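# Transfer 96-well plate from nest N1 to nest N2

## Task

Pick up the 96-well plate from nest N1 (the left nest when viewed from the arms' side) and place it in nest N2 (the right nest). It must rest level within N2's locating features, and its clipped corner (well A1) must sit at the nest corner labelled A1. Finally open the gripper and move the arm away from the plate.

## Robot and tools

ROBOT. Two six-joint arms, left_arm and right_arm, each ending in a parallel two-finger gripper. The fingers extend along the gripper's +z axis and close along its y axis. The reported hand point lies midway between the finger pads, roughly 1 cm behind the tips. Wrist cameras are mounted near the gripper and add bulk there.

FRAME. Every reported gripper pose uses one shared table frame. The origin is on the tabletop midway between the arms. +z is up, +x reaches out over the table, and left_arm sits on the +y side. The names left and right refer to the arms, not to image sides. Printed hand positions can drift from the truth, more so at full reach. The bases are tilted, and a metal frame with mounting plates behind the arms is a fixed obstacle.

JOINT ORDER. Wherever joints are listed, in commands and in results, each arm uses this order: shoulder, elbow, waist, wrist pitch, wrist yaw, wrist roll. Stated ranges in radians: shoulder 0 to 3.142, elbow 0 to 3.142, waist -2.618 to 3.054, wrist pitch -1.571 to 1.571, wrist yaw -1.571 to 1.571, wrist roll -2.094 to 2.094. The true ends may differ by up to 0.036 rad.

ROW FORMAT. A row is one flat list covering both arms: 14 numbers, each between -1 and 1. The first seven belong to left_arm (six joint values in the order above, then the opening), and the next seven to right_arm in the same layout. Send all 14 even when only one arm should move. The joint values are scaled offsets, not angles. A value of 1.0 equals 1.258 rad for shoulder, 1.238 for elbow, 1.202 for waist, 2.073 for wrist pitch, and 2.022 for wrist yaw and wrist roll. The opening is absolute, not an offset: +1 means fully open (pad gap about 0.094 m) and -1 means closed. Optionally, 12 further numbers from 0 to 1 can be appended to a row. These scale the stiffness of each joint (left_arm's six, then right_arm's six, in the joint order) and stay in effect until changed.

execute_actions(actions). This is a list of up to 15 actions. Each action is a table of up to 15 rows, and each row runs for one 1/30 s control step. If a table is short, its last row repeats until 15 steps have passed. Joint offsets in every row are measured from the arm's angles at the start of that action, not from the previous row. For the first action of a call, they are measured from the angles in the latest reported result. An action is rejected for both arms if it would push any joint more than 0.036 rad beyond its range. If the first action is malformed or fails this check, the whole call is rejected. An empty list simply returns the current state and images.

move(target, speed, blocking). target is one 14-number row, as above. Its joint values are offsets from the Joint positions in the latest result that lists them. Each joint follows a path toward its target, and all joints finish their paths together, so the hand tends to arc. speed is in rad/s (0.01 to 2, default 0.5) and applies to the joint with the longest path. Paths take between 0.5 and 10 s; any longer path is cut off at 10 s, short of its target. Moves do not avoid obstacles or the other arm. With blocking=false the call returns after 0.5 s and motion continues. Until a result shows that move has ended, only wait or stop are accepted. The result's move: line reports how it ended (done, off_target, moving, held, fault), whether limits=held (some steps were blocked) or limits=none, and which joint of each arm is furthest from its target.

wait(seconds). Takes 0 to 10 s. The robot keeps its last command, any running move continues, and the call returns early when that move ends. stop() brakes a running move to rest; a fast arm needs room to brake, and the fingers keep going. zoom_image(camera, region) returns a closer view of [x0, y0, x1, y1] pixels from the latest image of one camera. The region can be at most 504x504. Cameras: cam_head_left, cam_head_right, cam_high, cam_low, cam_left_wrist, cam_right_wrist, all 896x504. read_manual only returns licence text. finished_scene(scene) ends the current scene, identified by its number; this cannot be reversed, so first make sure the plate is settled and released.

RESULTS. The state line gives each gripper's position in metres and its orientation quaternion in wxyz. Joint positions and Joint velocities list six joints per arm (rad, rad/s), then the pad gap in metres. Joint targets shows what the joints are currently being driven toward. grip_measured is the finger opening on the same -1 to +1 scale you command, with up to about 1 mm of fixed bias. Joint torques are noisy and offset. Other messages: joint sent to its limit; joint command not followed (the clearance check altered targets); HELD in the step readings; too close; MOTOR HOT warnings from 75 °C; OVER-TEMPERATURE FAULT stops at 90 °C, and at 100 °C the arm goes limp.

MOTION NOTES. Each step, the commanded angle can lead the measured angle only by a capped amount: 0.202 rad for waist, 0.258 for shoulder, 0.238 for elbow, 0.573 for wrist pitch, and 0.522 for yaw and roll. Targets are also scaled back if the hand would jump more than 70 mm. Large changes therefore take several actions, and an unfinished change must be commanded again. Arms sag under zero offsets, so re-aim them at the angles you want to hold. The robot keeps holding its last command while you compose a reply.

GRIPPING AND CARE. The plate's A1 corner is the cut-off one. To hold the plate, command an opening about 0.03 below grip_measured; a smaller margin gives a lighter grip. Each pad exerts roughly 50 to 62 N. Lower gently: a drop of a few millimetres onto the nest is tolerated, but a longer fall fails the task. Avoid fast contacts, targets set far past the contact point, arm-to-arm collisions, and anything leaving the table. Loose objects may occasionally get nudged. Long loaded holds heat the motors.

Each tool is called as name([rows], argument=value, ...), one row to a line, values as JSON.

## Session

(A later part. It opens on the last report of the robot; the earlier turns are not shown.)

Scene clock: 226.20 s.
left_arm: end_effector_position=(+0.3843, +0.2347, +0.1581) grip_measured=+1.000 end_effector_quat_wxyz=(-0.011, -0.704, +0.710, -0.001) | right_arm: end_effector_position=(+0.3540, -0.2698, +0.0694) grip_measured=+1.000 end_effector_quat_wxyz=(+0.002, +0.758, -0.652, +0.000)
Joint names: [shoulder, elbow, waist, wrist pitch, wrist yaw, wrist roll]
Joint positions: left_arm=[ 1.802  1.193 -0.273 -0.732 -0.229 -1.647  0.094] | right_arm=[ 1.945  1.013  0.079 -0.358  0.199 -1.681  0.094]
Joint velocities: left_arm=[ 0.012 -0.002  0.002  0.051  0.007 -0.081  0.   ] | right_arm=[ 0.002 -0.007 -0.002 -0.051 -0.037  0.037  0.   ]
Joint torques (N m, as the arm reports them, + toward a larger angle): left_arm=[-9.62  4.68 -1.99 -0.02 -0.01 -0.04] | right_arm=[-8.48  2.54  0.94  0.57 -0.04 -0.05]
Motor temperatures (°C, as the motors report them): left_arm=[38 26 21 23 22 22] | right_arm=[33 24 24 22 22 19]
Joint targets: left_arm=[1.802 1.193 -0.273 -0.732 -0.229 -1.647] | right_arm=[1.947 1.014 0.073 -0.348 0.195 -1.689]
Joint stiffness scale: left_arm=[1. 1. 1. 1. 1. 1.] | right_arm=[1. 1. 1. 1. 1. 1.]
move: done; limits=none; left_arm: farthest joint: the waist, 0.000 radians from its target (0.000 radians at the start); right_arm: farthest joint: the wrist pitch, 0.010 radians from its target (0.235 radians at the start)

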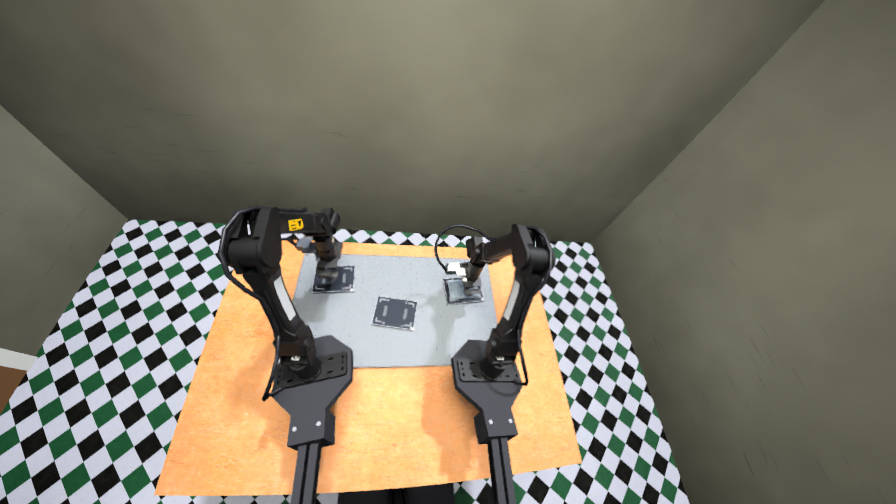

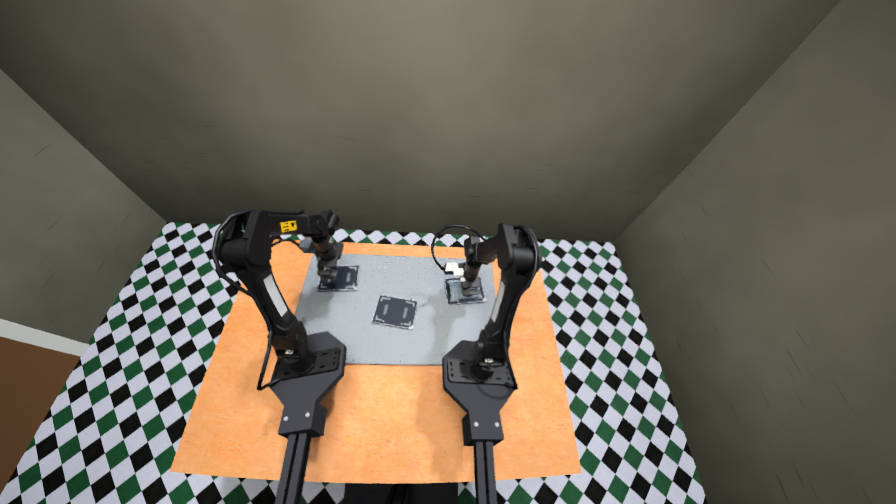

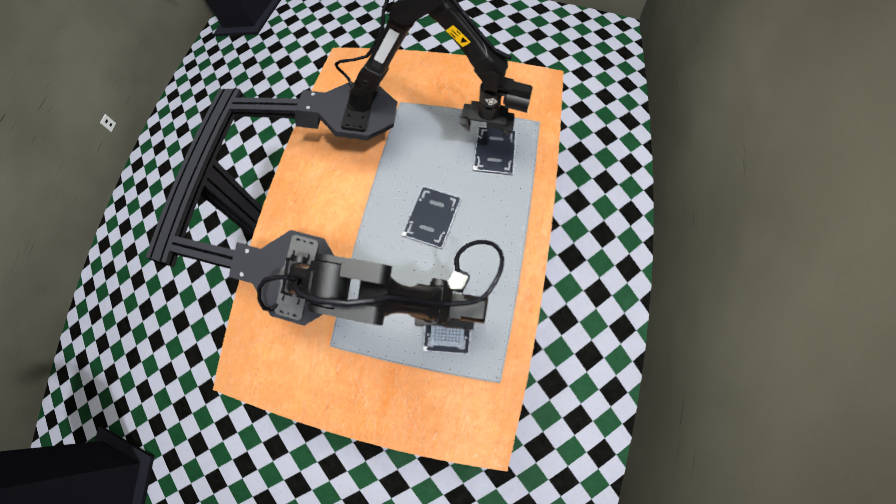

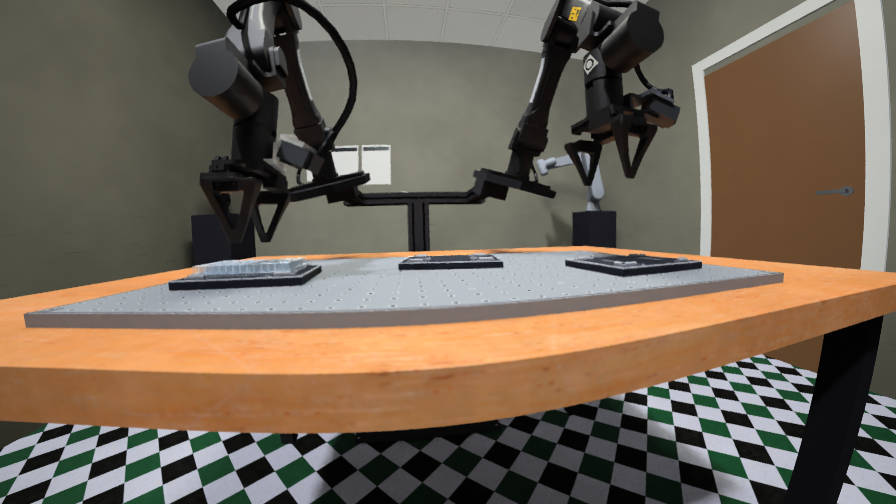

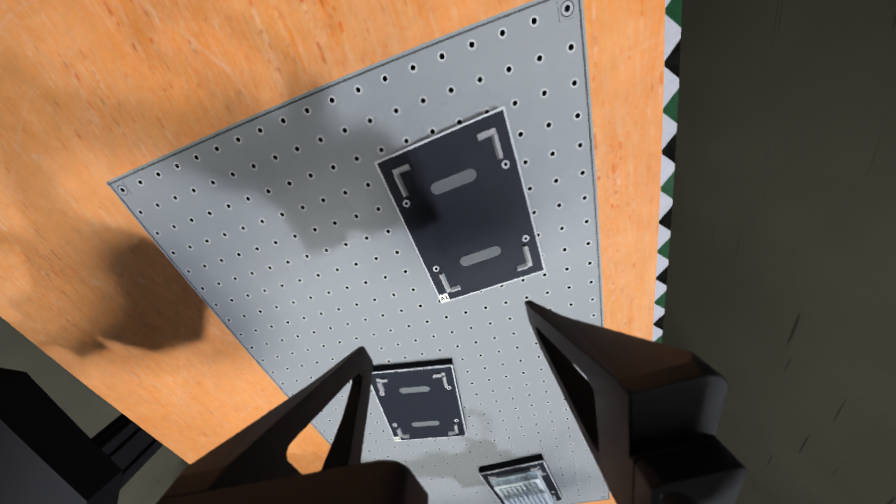

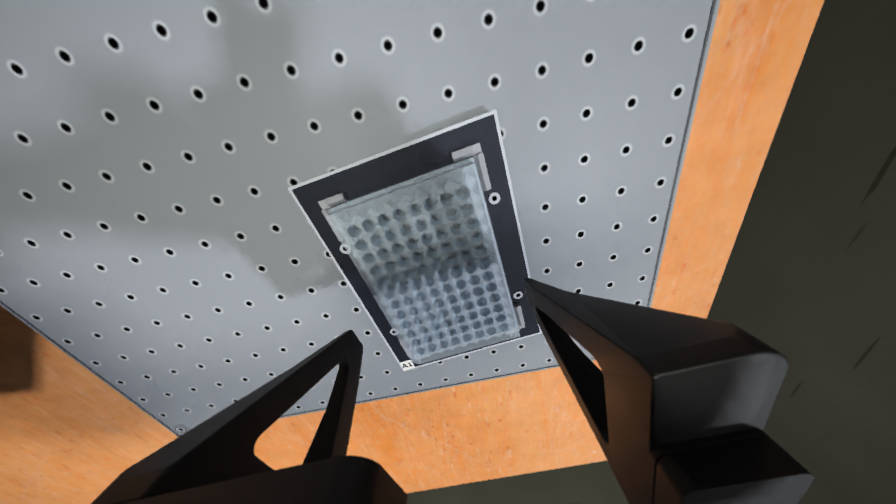

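move(target=[0,0,0,0,0,0,1, 0.096,0.001,-0.0225,0.0666,-0.007,-0.0203,1], speed=0.15)

Scene clock: 262.33 s.
left_arm: end_effector_position=(+0.3843, +0.2347, +0.1581) grip_measured=+1.000 end_effector_quat_wxyz=(-0.011, -0.704, +0.710, -0.001) | right_arm: end_effector_position=(+0.3547, -0.2708, +0.0342) grip_measured=+1.000 end_effector_quat_wxyz=(+0.001, +0.762, -0.648, +0.006)
Joint names: [shoulder, elbow, waist, wrist pitch, wrist yaw, wrist roll]
Joint positions: left_arm=[ 1.802  1.193 -0.273 -0.732 -0.229 -1.647  0.094] | right_arm=[ 2.059  1.013  0.059 -0.229  0.199 -1.714  0.094]
Joint velocities: left_arm=[-0.002 -0.007 -0.012 -0.022 -0.007 -0.037  0.   ] | right_arm=[ 0.017  0.002 -0.002  0.007  0.051 -0.007  0.   ]
Joint torques (N m, as the arm reports them, + toward a larger angle): left_arm=[-9.63  4.67 -1.99 -0.02 -0.01 -0.04] | right_arm=[-8.47  2.09  0.94  0.59 -0.15 -0.05]
Motor temperatures (°C, as the motors report them): left_arm=[39 26 21 23 22 22] | right_arm=[34 23 24 22 22 19]
Joint targets: left_arm=[1.802 1.193 -0.273 -0.732 -0.229 -1.647] | right_arm=[2.065 1.014 0.052 -0.220 0.185 -1.722]
Joint stiffness scale: left_arm=[1. 1. 1. 1. 1. 1.] | right_arm=[1. 1. 1. 1. 1. 1.]
move: done; limits=none; left_arm: farthest joint: the waist, 0.000 radians from its target (0.000 radians at the start); right_arm: farthest joint: the wrist yaw, 0.014 radians from its target (0.014 radians at the start)

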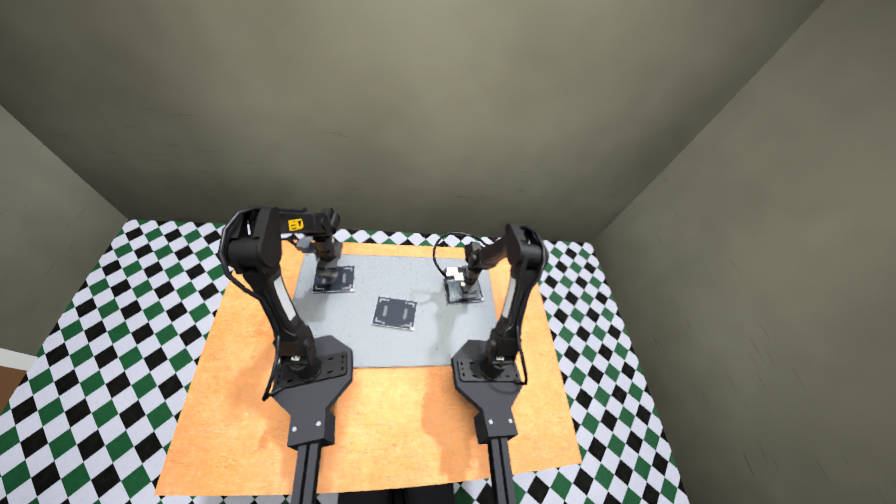

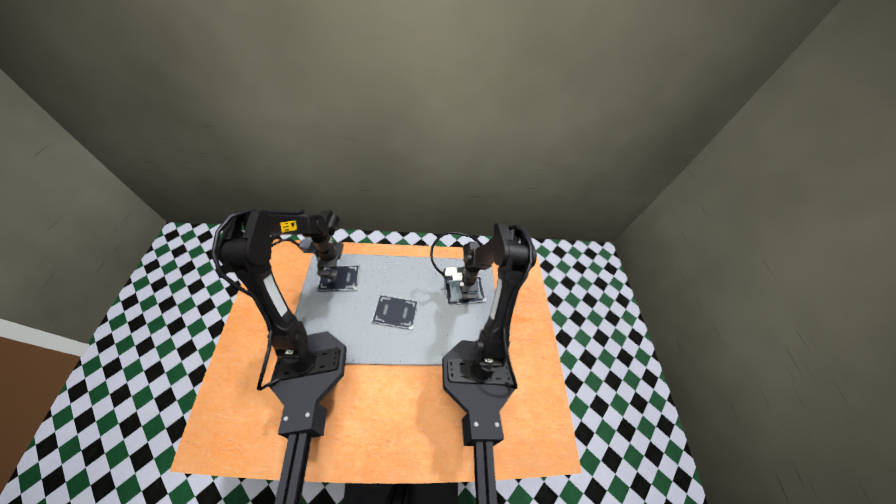

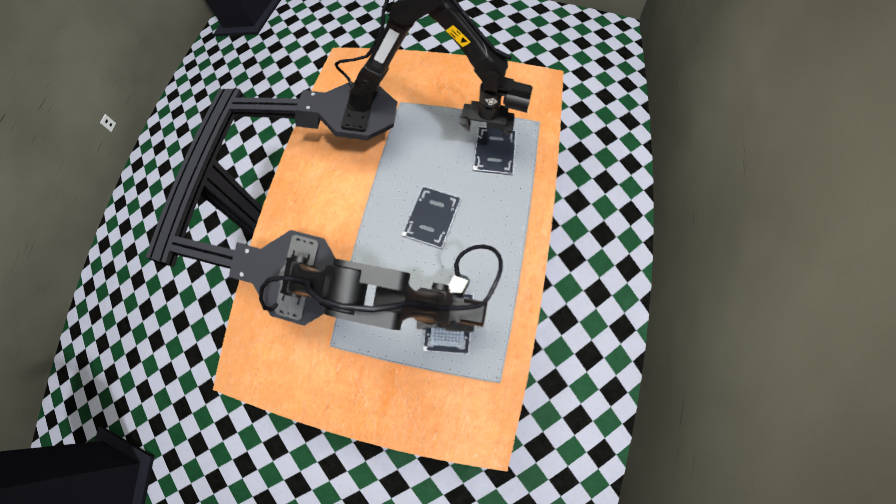

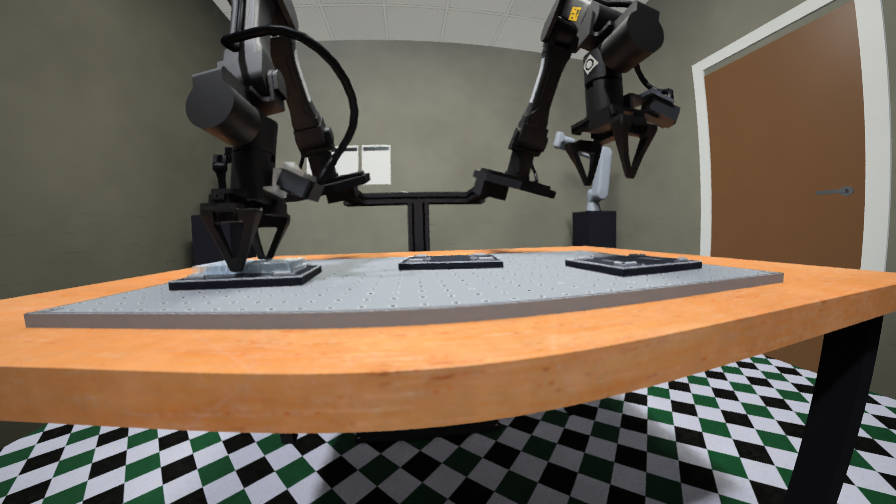

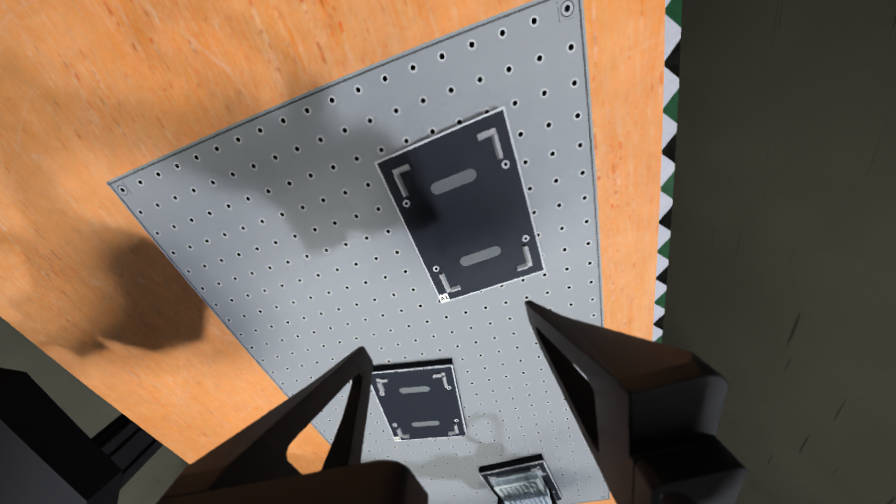

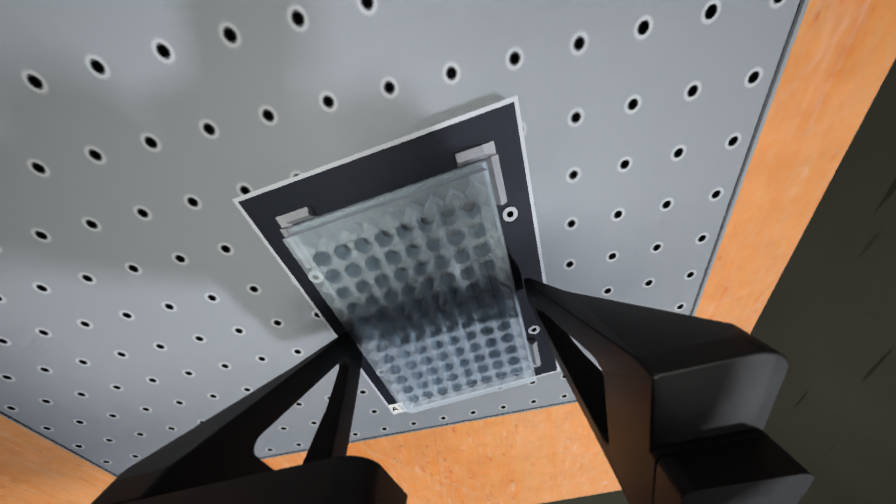

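zoom_image(camera="cam_right_wrist", region=[270, 130, 580, 420])

zoom_image(camera="cam_low", region=[160, 200, 340, 300])

Region (270, 130, 580, 420) of cam_right_wrist's 896x504 image, scaled by 1.626, with more detail than that image has; it fills the top 471 rows of this view, and the rest is white.

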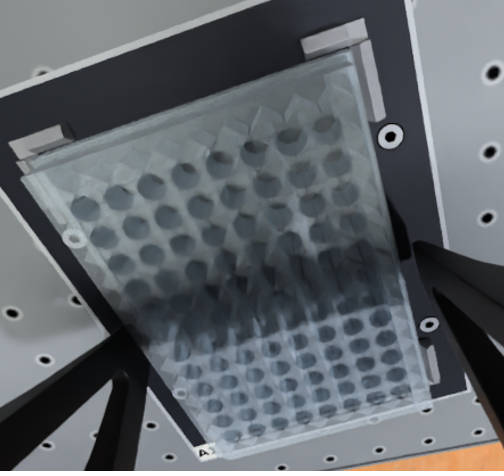

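Region (160, 200, 340, 300) of cam_low's 896x504 image, scaled by 2.800, with more detail than that image has.

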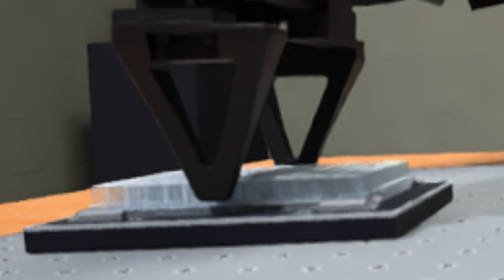

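zoom_image(camera="cam_right_wrist", region=[310, 290, 400, 380])

zoom_image(camera="cam_right_wrist", region=[480, 240, 570, 330])

Region (310, 290, 400, 380) of cam_right_wrist's 896x504 image, scaled by 5.600, with more detail than that image has.

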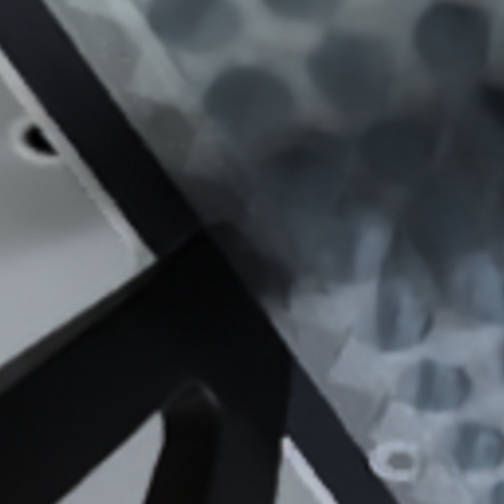

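Region (480, 240, 570, 330) of cam_right_wrist's 896x504 image, scaled by 5.600, with more detail than that image has.

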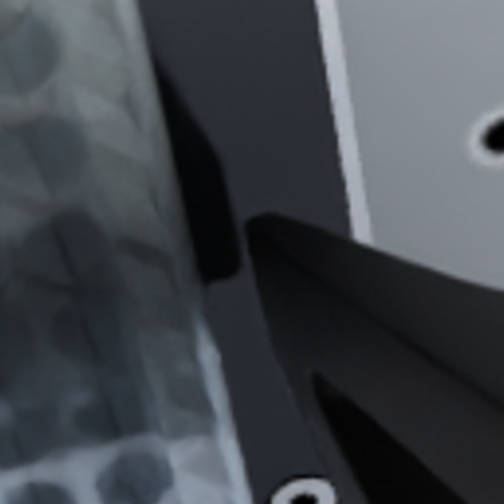

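execute_actions([
  [[0,0,0,0,0,0,1,0.0048,0.0008,-0.0058,0.0043,-0.007,-0.004,0.95],[0,0,0,0,0,0,1,0.0048,0.0008,-0.0058,0.0043,-0.007,-0.004,0.9],[0,0,0,0,0,0,1,0.0048,0.0008,-0.0058,0.0043,-0.007,-0.004,0.86],[0,0,0,0,0,0,1,0.0048,0.0008,-0.0058,0.0043,-0.007,-0.004,0.83],[0,0,0,0,0,0,1,0.0048,0.0008,-0.0058,0.0043,-0.007,-0.004,0.81],[0,0,0,0,0,0,1,0.0048,0.0008,-0.0058,0.0043,-0.007,-0.004,0.79],[0,0,0,0,0,0,1,0.0048,0.0008,-0.0058,0.0043,-0.007,-0.004,0.77],[0,0,0,0,0,0,1,0.0048,0.0008,-0.0058,0.0043,-0.007,-0.004,0.75],[0,0,0,0,0,0,1,0.0048,0.0008,-0.0058,0.0043,-0.007,-0.004,0.74],[0,0,0,0,0,0,1,0.0048,0.0008,-0.0058,0.0043,-0.007,-0.004,0.73],[0,0,0,0,0,0,1,0.0048,0.0008,-0.0058,0.0043,-0.007,-0.004,0.72],[0,0,0,0,0,0,1,0.0048,0.0008,-0.0058,0.0043,-0.007,-0.004,0.71]],
])

Scene clock: 306.30 s.
left_arm: end_effector_position=(+0.3843, +0.2347, +0.1581) grip_measured=+1.000 end_effector_quat_wxyz=(-0.011, -0.704, +0.710, -0.001) | right_arm: end_effector_position=(+0.3546, -0.2708, +0.0342) grip_measured=+0.733 end_effector_quat_wxyz=(+0.002, +0.762, -0.647, +0.006)
Joint names: [shoulder, elbow, waist, wrist pitch, wrist yaw, wrist roll]
Joint positions: left_arm=[ 1.802  1.193 -0.273 -0.732 -0.229 -1.647  0.094] | right_arm=[ 2.059  1.013  0.059 -0.23   0.199 -1.715  0.081]
Joint velocities: left_arm=[ 0.007 -0.012 -0.012  0.007  0.007  0.022  0.   ] | right_arm=[ 0.002 -0.002 -0.007  0.037  0.037  0.007  0.   ]
Joint torques (N m, as the arm reports them, + toward a larger angle): left_arm=[-9.63  4.67 -1.98 -0.02 -0.01 -0.04] | right_arm=[-8.52  2.06  0.95  0.6  -0.16 -0.04]
Motor temperatures (°C, as the motors report them): left_arm=[39 26 21 22 22 22] | right_arm=[35 22 24 22 22 19]
Joint targets: left_arm=[1.802 1.193 -0.273 -0.732 -0.229 -1.647] | right_arm=[2.065 1.014 0.052 -0.220 0.185 -1.722]
Joint stiffness scale: left_arm=[1. 1. 1. 1. 1. 1.] | right_arm=[1. 1. 1. 1. 1. 1.]
Step readings (joint positions):
0: left_arm=[1.802 1.193 -0.273 -0.732 -0.229 -1.647] | right_arm=[2.059 1.013 0.059 -0.229 0.199 -1.715]
1: left_arm=[1.802 1.193 -0.273 -0.732 -0.229 -1.647] | right_arm=[2.059 1.013 0.059 -0.229 0.199 -1.715]
2: left_arm=[1.802 1.193 -0.273 -0.732 -0.229 -1.647] | right_arm=[2.059 1.013 0.059 -0.229 0.199 -1.715]
4: left_arm=[1.802 1.193 -0.273 -0.732 -0.229 -1.647] | right_arm=[2.059 1.013 0.059 -0.229 0.199 -1.715]
8: left_arm=[1.802 1.193 -0.273 -0.732 -0.229 -1.647] | right_arm=[2.059 1.013 0.059 -0.230 0.199 -1.715]
15: Joint positions above

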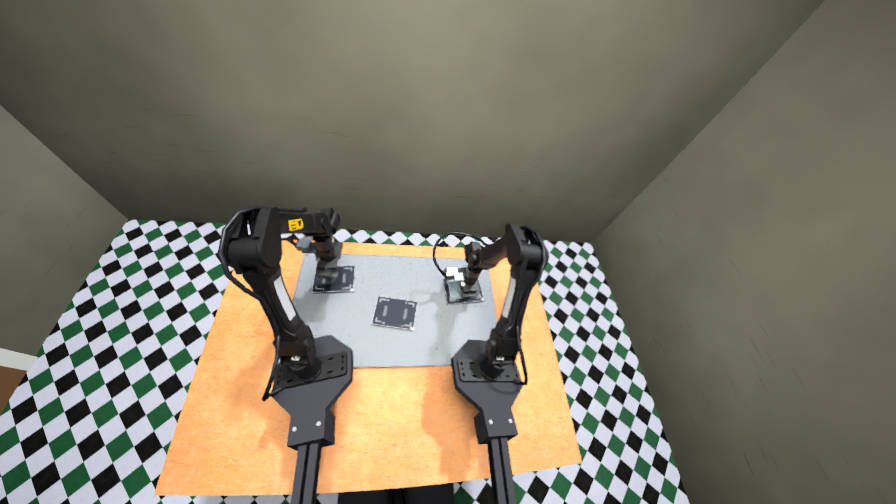

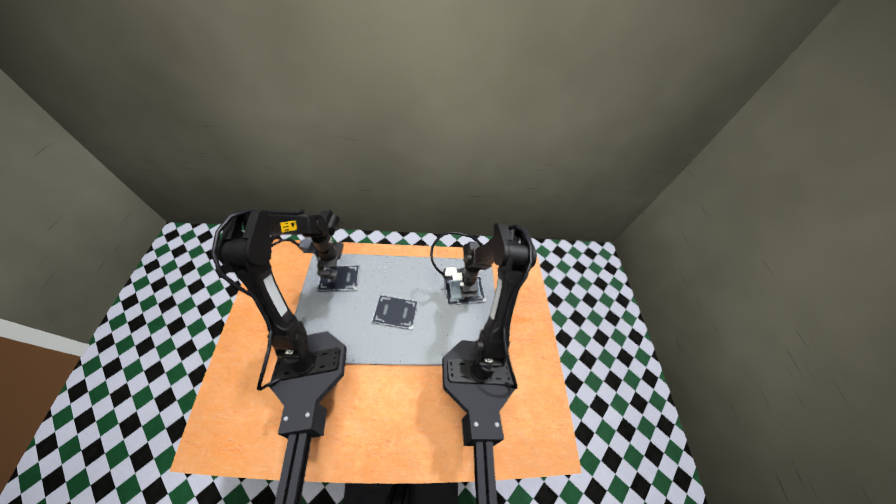

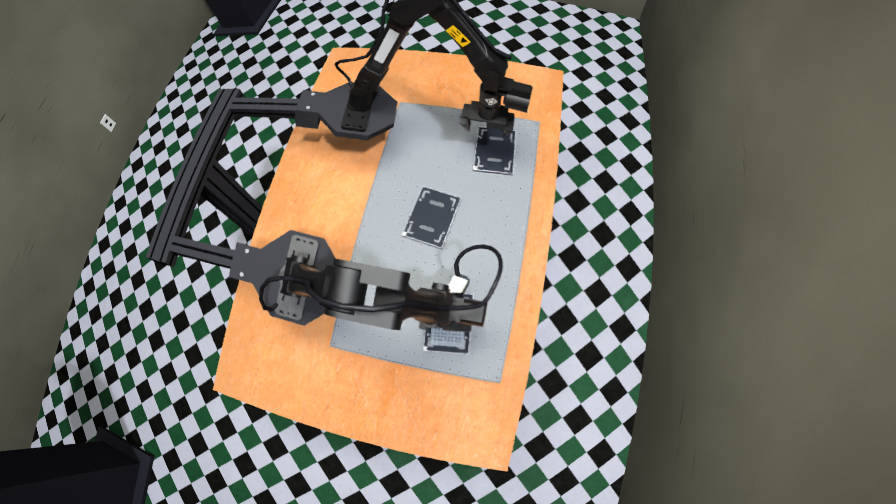

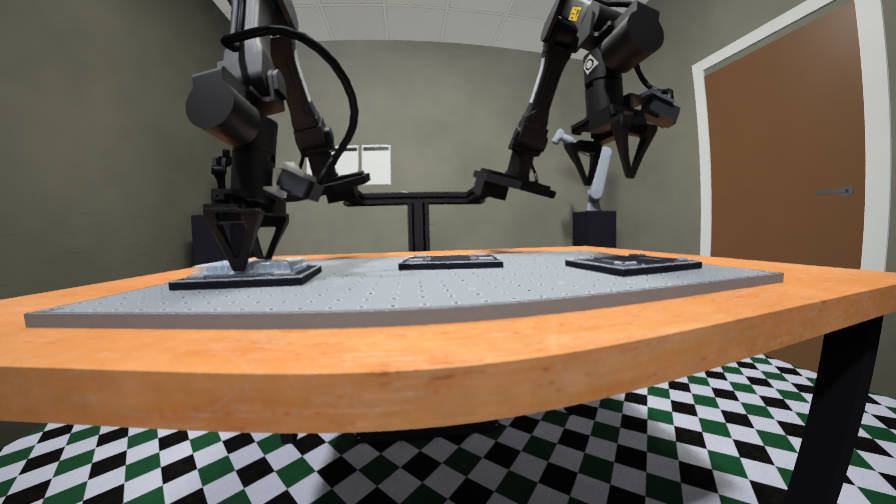

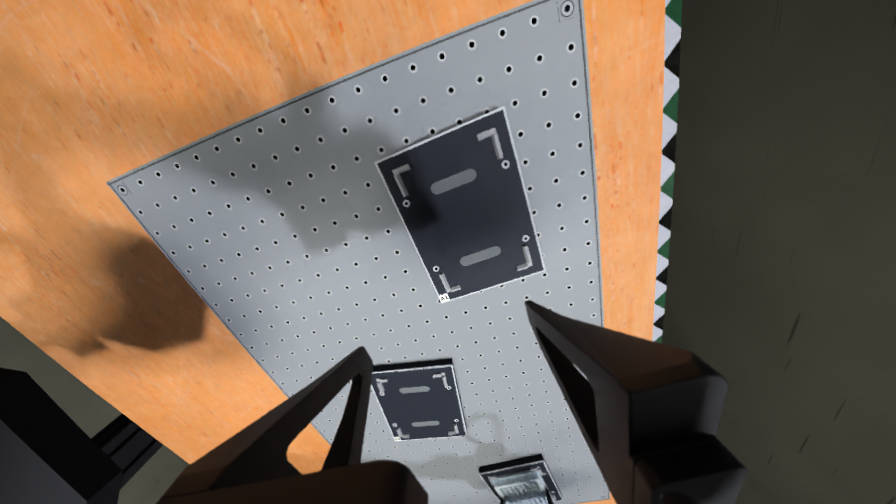

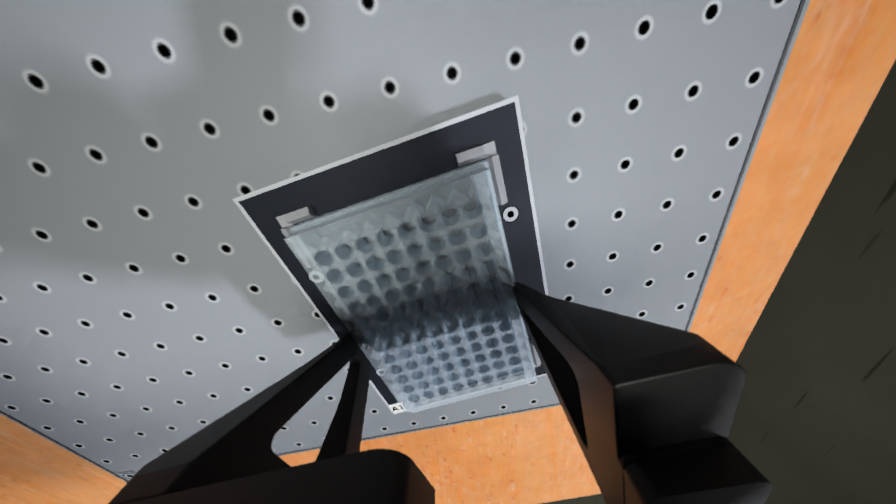

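execute_actions([
  [[0,0,0,0,0,0,1,-0.006,0.0008,-0.002,0.002,-0.007,-0.002,0.71],[0,0,0,0,0,0,1,-0.011,0.0008,-0.002,0.002,-0.007,-0.002,0.71],[0,0,0,0,0,0,1,-0.015,0.0008,-0.002,0.002,-0.007,-0.002,0.71],[0,0,0,0,0,0,1,-0.018,0.0008,-0.002,0.002,-0.007,-0.002,0.71]],
])

move(target=[0,0,0,0,0,0,1, -0.095,0.001,0.014,-0.052,0,0.010,0.71], speed=0.12)

Scene clock: 367.50 s.
left_arm: end_effector_position=(+0.3843, +0.2347, +0.1581) grip_measured=+1.000 end_effector_quat_wxyz=(-0.011, -0.704, +0.710, -0.001) | right_arm: end_effector_position=(+0.3546, -0.2708, +0.0342) grip_measured=+0.733 end_effector_quat_wxyz=(+0.002, +0.762, -0.647, +0.006)
Joint names: [shoulder, elbow, waist, wrist pitch, wrist yaw, wrist roll]
Joint positions: left_arm=[ 1.802  1.193 -0.273 -0.732 -0.229 -1.647  0.094] | right_arm=[ 2.059  1.013  0.059 -0.23   0.199 -1.715  0.081]
Joint velocities: left_arm=[ 0.017 -0.022  0.007 -0.066  0.022 -0.037  0.   ] | right_arm=[-0.007  0.007 -0.017  0.022 -0.066 -0.022 -0.   ]
Joint torques (N m, as the arm reports them, + toward a larger angle): left_arm=[-9.63  4.68 -1.98 -0.02 -0.01 -0.04] | right_arm=[-10.66   2.05   1.27   0.54  -0.15  -0.02]
Motor temperatures (°C, as the motors report them): left_arm=[39 26 21 21 22 22] | right_arm=[35 22 24 22 22 19]
Joint targets: left_arm=[1.802 1.193 -0.273 -0.732 -0.229 -1.647] | right_arm=[2.036 1.014 0.057 -0.226 0.185 -1.719]
Joint stiffness scale: left_arm=[1. 1. 1. 1. 1. 1.] | right_arm=[1. 1. 1. 1. 1. 1.]
Step readings (joint positions):
0: left_arm=[1.802 1.193 -0.273 -0.732 -0.229 -1.647] | right_arm=[2.059 1.013 0.059 -0.230 0.199 -1.715]
1: left_arm=[1.802 1.193 -0.273 -0.732 -0.229 -1.647] | right_arm=[2.059 1.013 0.059 -0.230 0.199 -1.715]
2: left_arm=[1.802 1.193 -0.273 -0.732 -0.229 -1.647] | right_arm=[2.059 1.013 0.059 -0.230 0.199 -1.715]
4: left_arm=[1.802 1.193 -0.273 -0.732 -0.229 -1.647] | right_arm=[2.059 1.013 0.059 -0.230 0.199 -1.715]
8: left_arm=[1.802 1.193 -0.273 -0.732 -0.229 -1.647] | right_arm=[2.059 1.013 0.059 -0.230 0.199 -1.715]
15: Joint positions above

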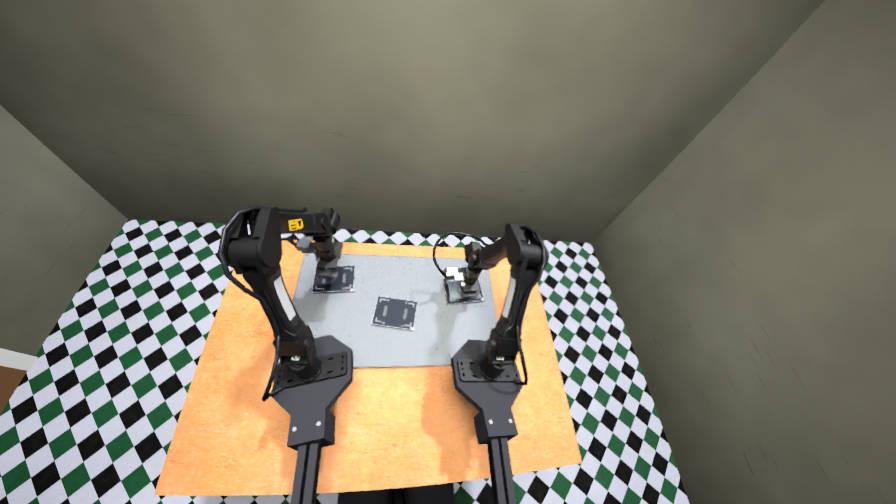

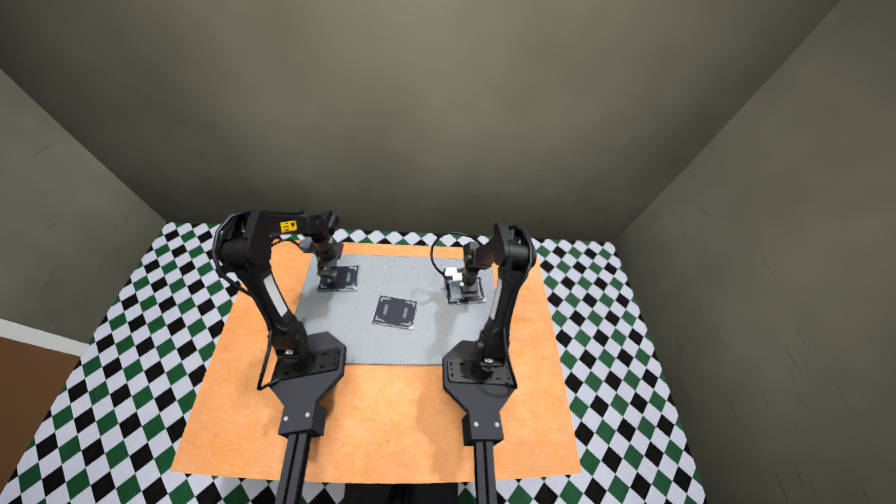

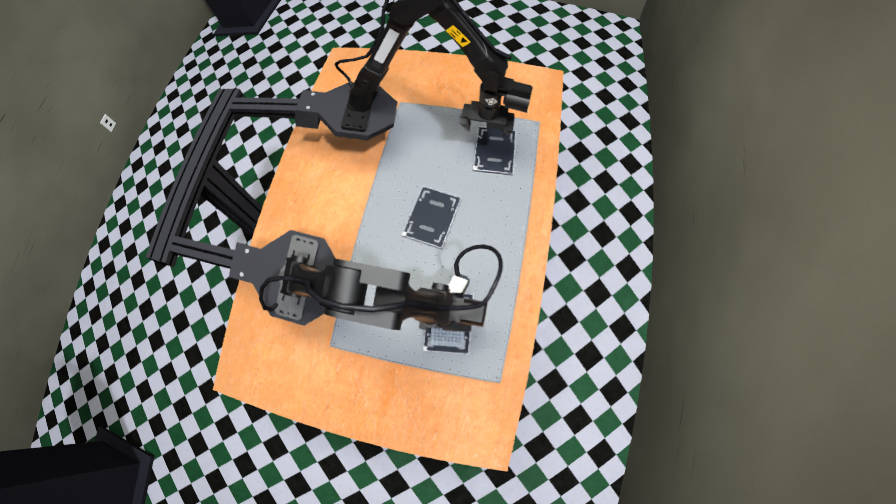

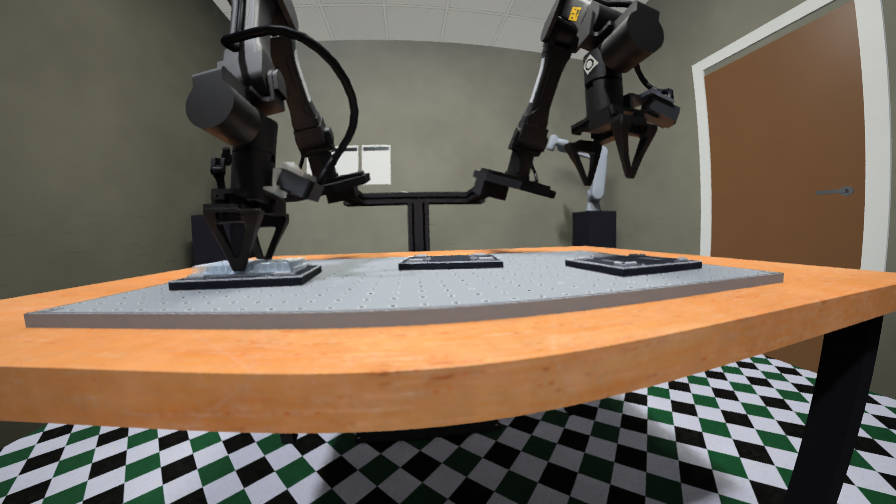

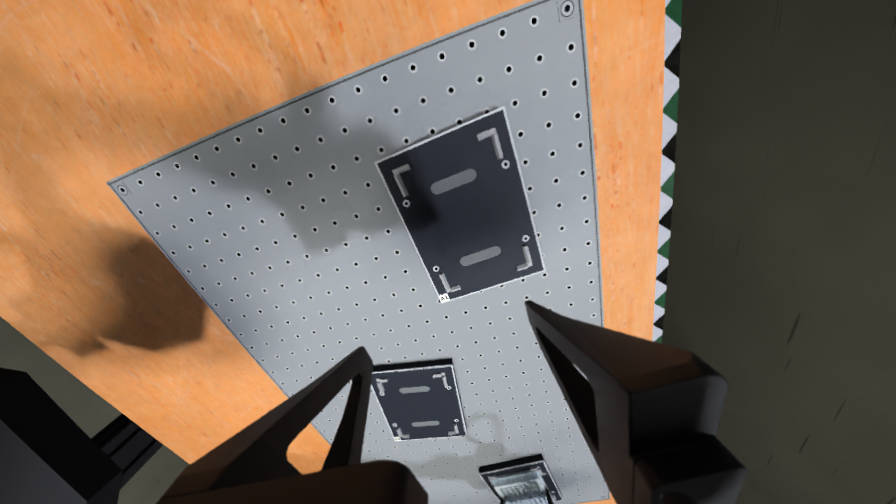

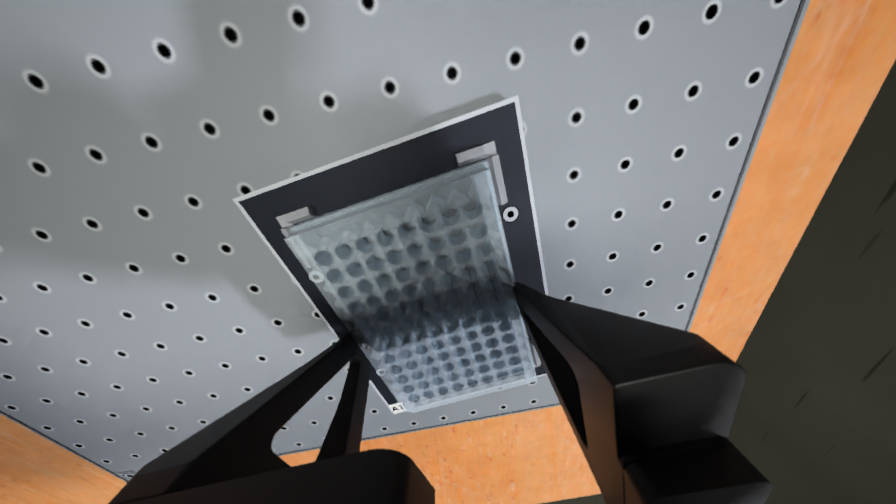

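Scene clock: 369.03 s.
left_arm: end_effector_position=(+0.3843, +0.2347, +0.1581) grip_measured=+1.000 end_effector_quat_wxyz=(-0.011, -0.704, +0.710, -0.001) | right_arm: end_effector_position=(+0.3553, -0.2759, +0.0606) grip_measured=+0.733 end_effector_quat_wxyz=(+0.003, +0.759, -0.651, +0.004)
Joint names: [shoulder, elbow, waist, wrist pitch, wrist yaw, wrist roll]
Joint positions: left_arm=[ 1.802  1.193 -0.273 -0.732 -0.229 -1.647  0.094] | right_arm=[ 1.97   1.013  0.059 -0.324  0.199 -1.703  0.081]
Joint velocities: left_arm=[-0.002 -0.032 -0.007 -0.022 -0.007 -0.007  0.   ] | right_arm=[-0.002 -0.012 -0.002  0.11  -0.022  0.022 -0.001]
Joint torques (N m, as the arm reports them, + toward a larger angle): left_arm=[-9.63  4.69 -1.98 -0.02 -0.01 -0.04] | right_arm=[-11.08   2.39   2.65   0.31   0.01   0.1 ]
Motor temperatures (°C, as the motors report them): left_arm=[39 26 21 21 22 22] | right_arm=[35 22 24 22 22 19]
Joint targets: left_arm=[1.802 1.193 -0.273 -0.732 -0.229 -1.647] | right_arm=[1.939 1.014 0.076 -0.338 0.199 -1.695]
Joint stiffness scale: left_arm=[1. 1. 1. 1. 1. 1.] | right_arm=[1. 1. 1. 1. 1. 1.]
move: off_target (right_arm); limits=none; left_arm: farthest joint: the waist, 0.000 radians from its target (0.000 radians at the start); right_arm: farthest joint: the shoulder, 0.030 radians from its target (0.120 radians at the start)

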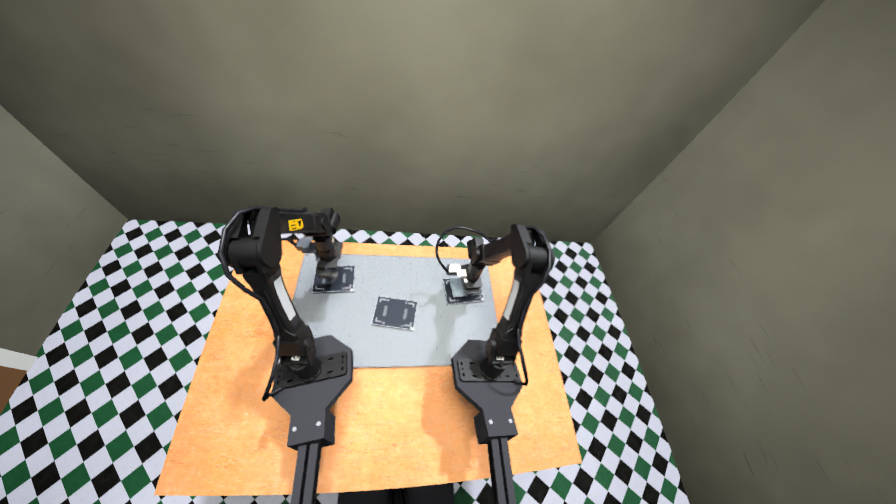

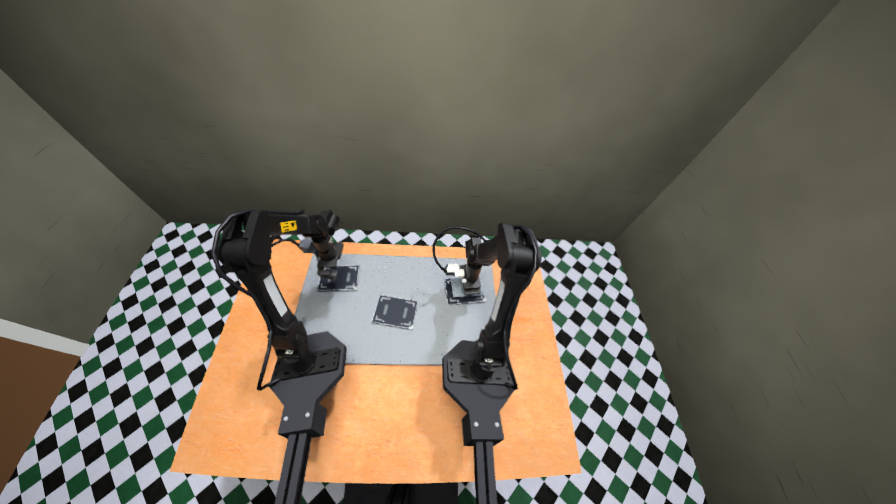

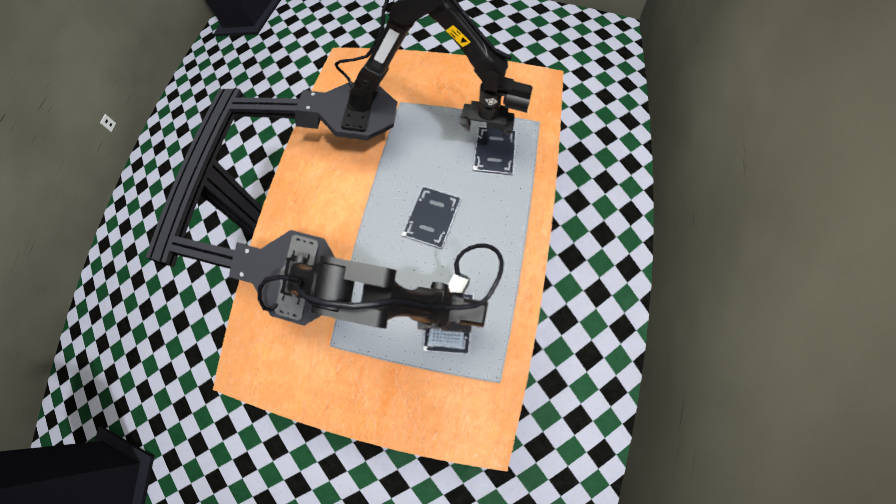

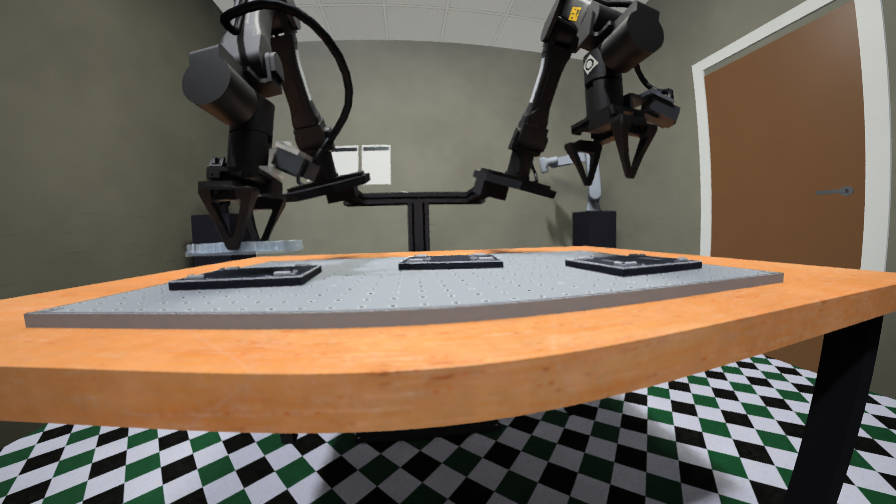

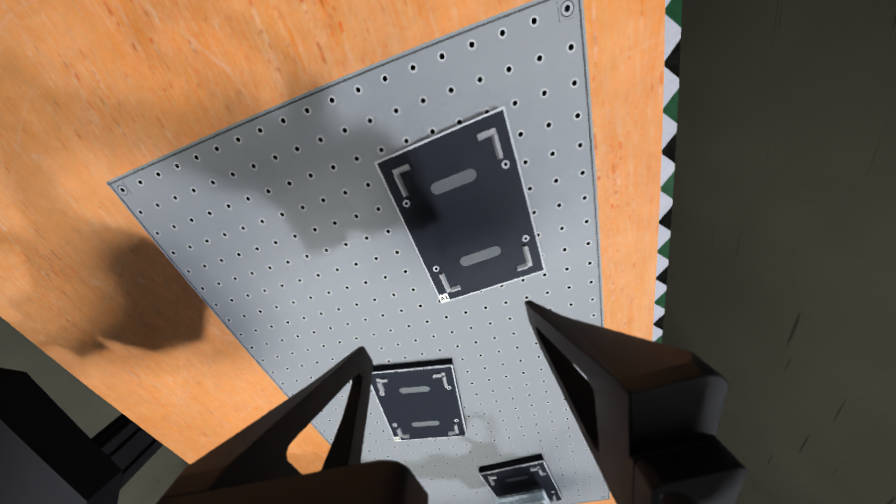

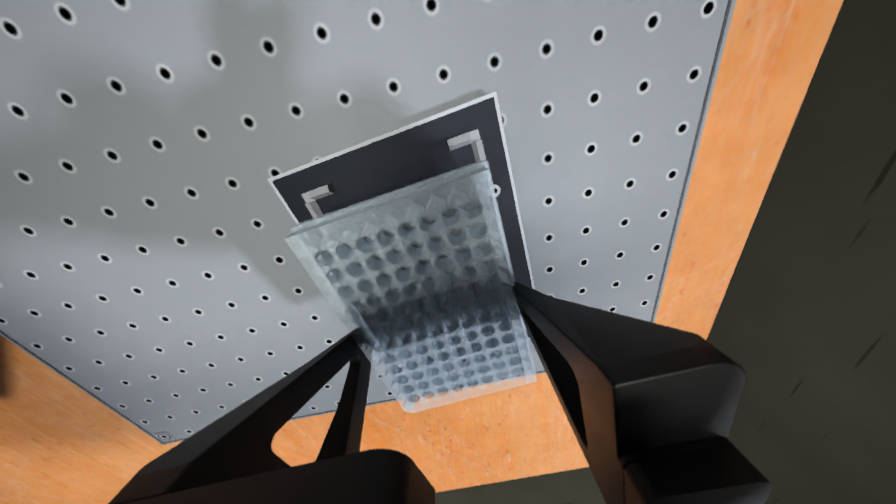

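zoom_image(camera="cam_right_wrist", region=[370, 340, 550, 430])

Region (370, 340, 550, 430) of cam_right_wrist's 896x504 image, scaled by 2.800, with more detail than that image has.

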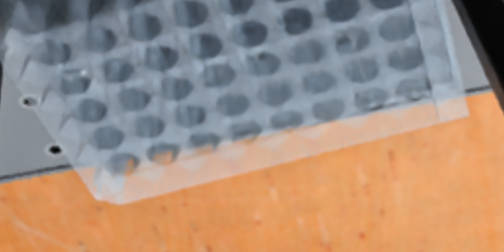

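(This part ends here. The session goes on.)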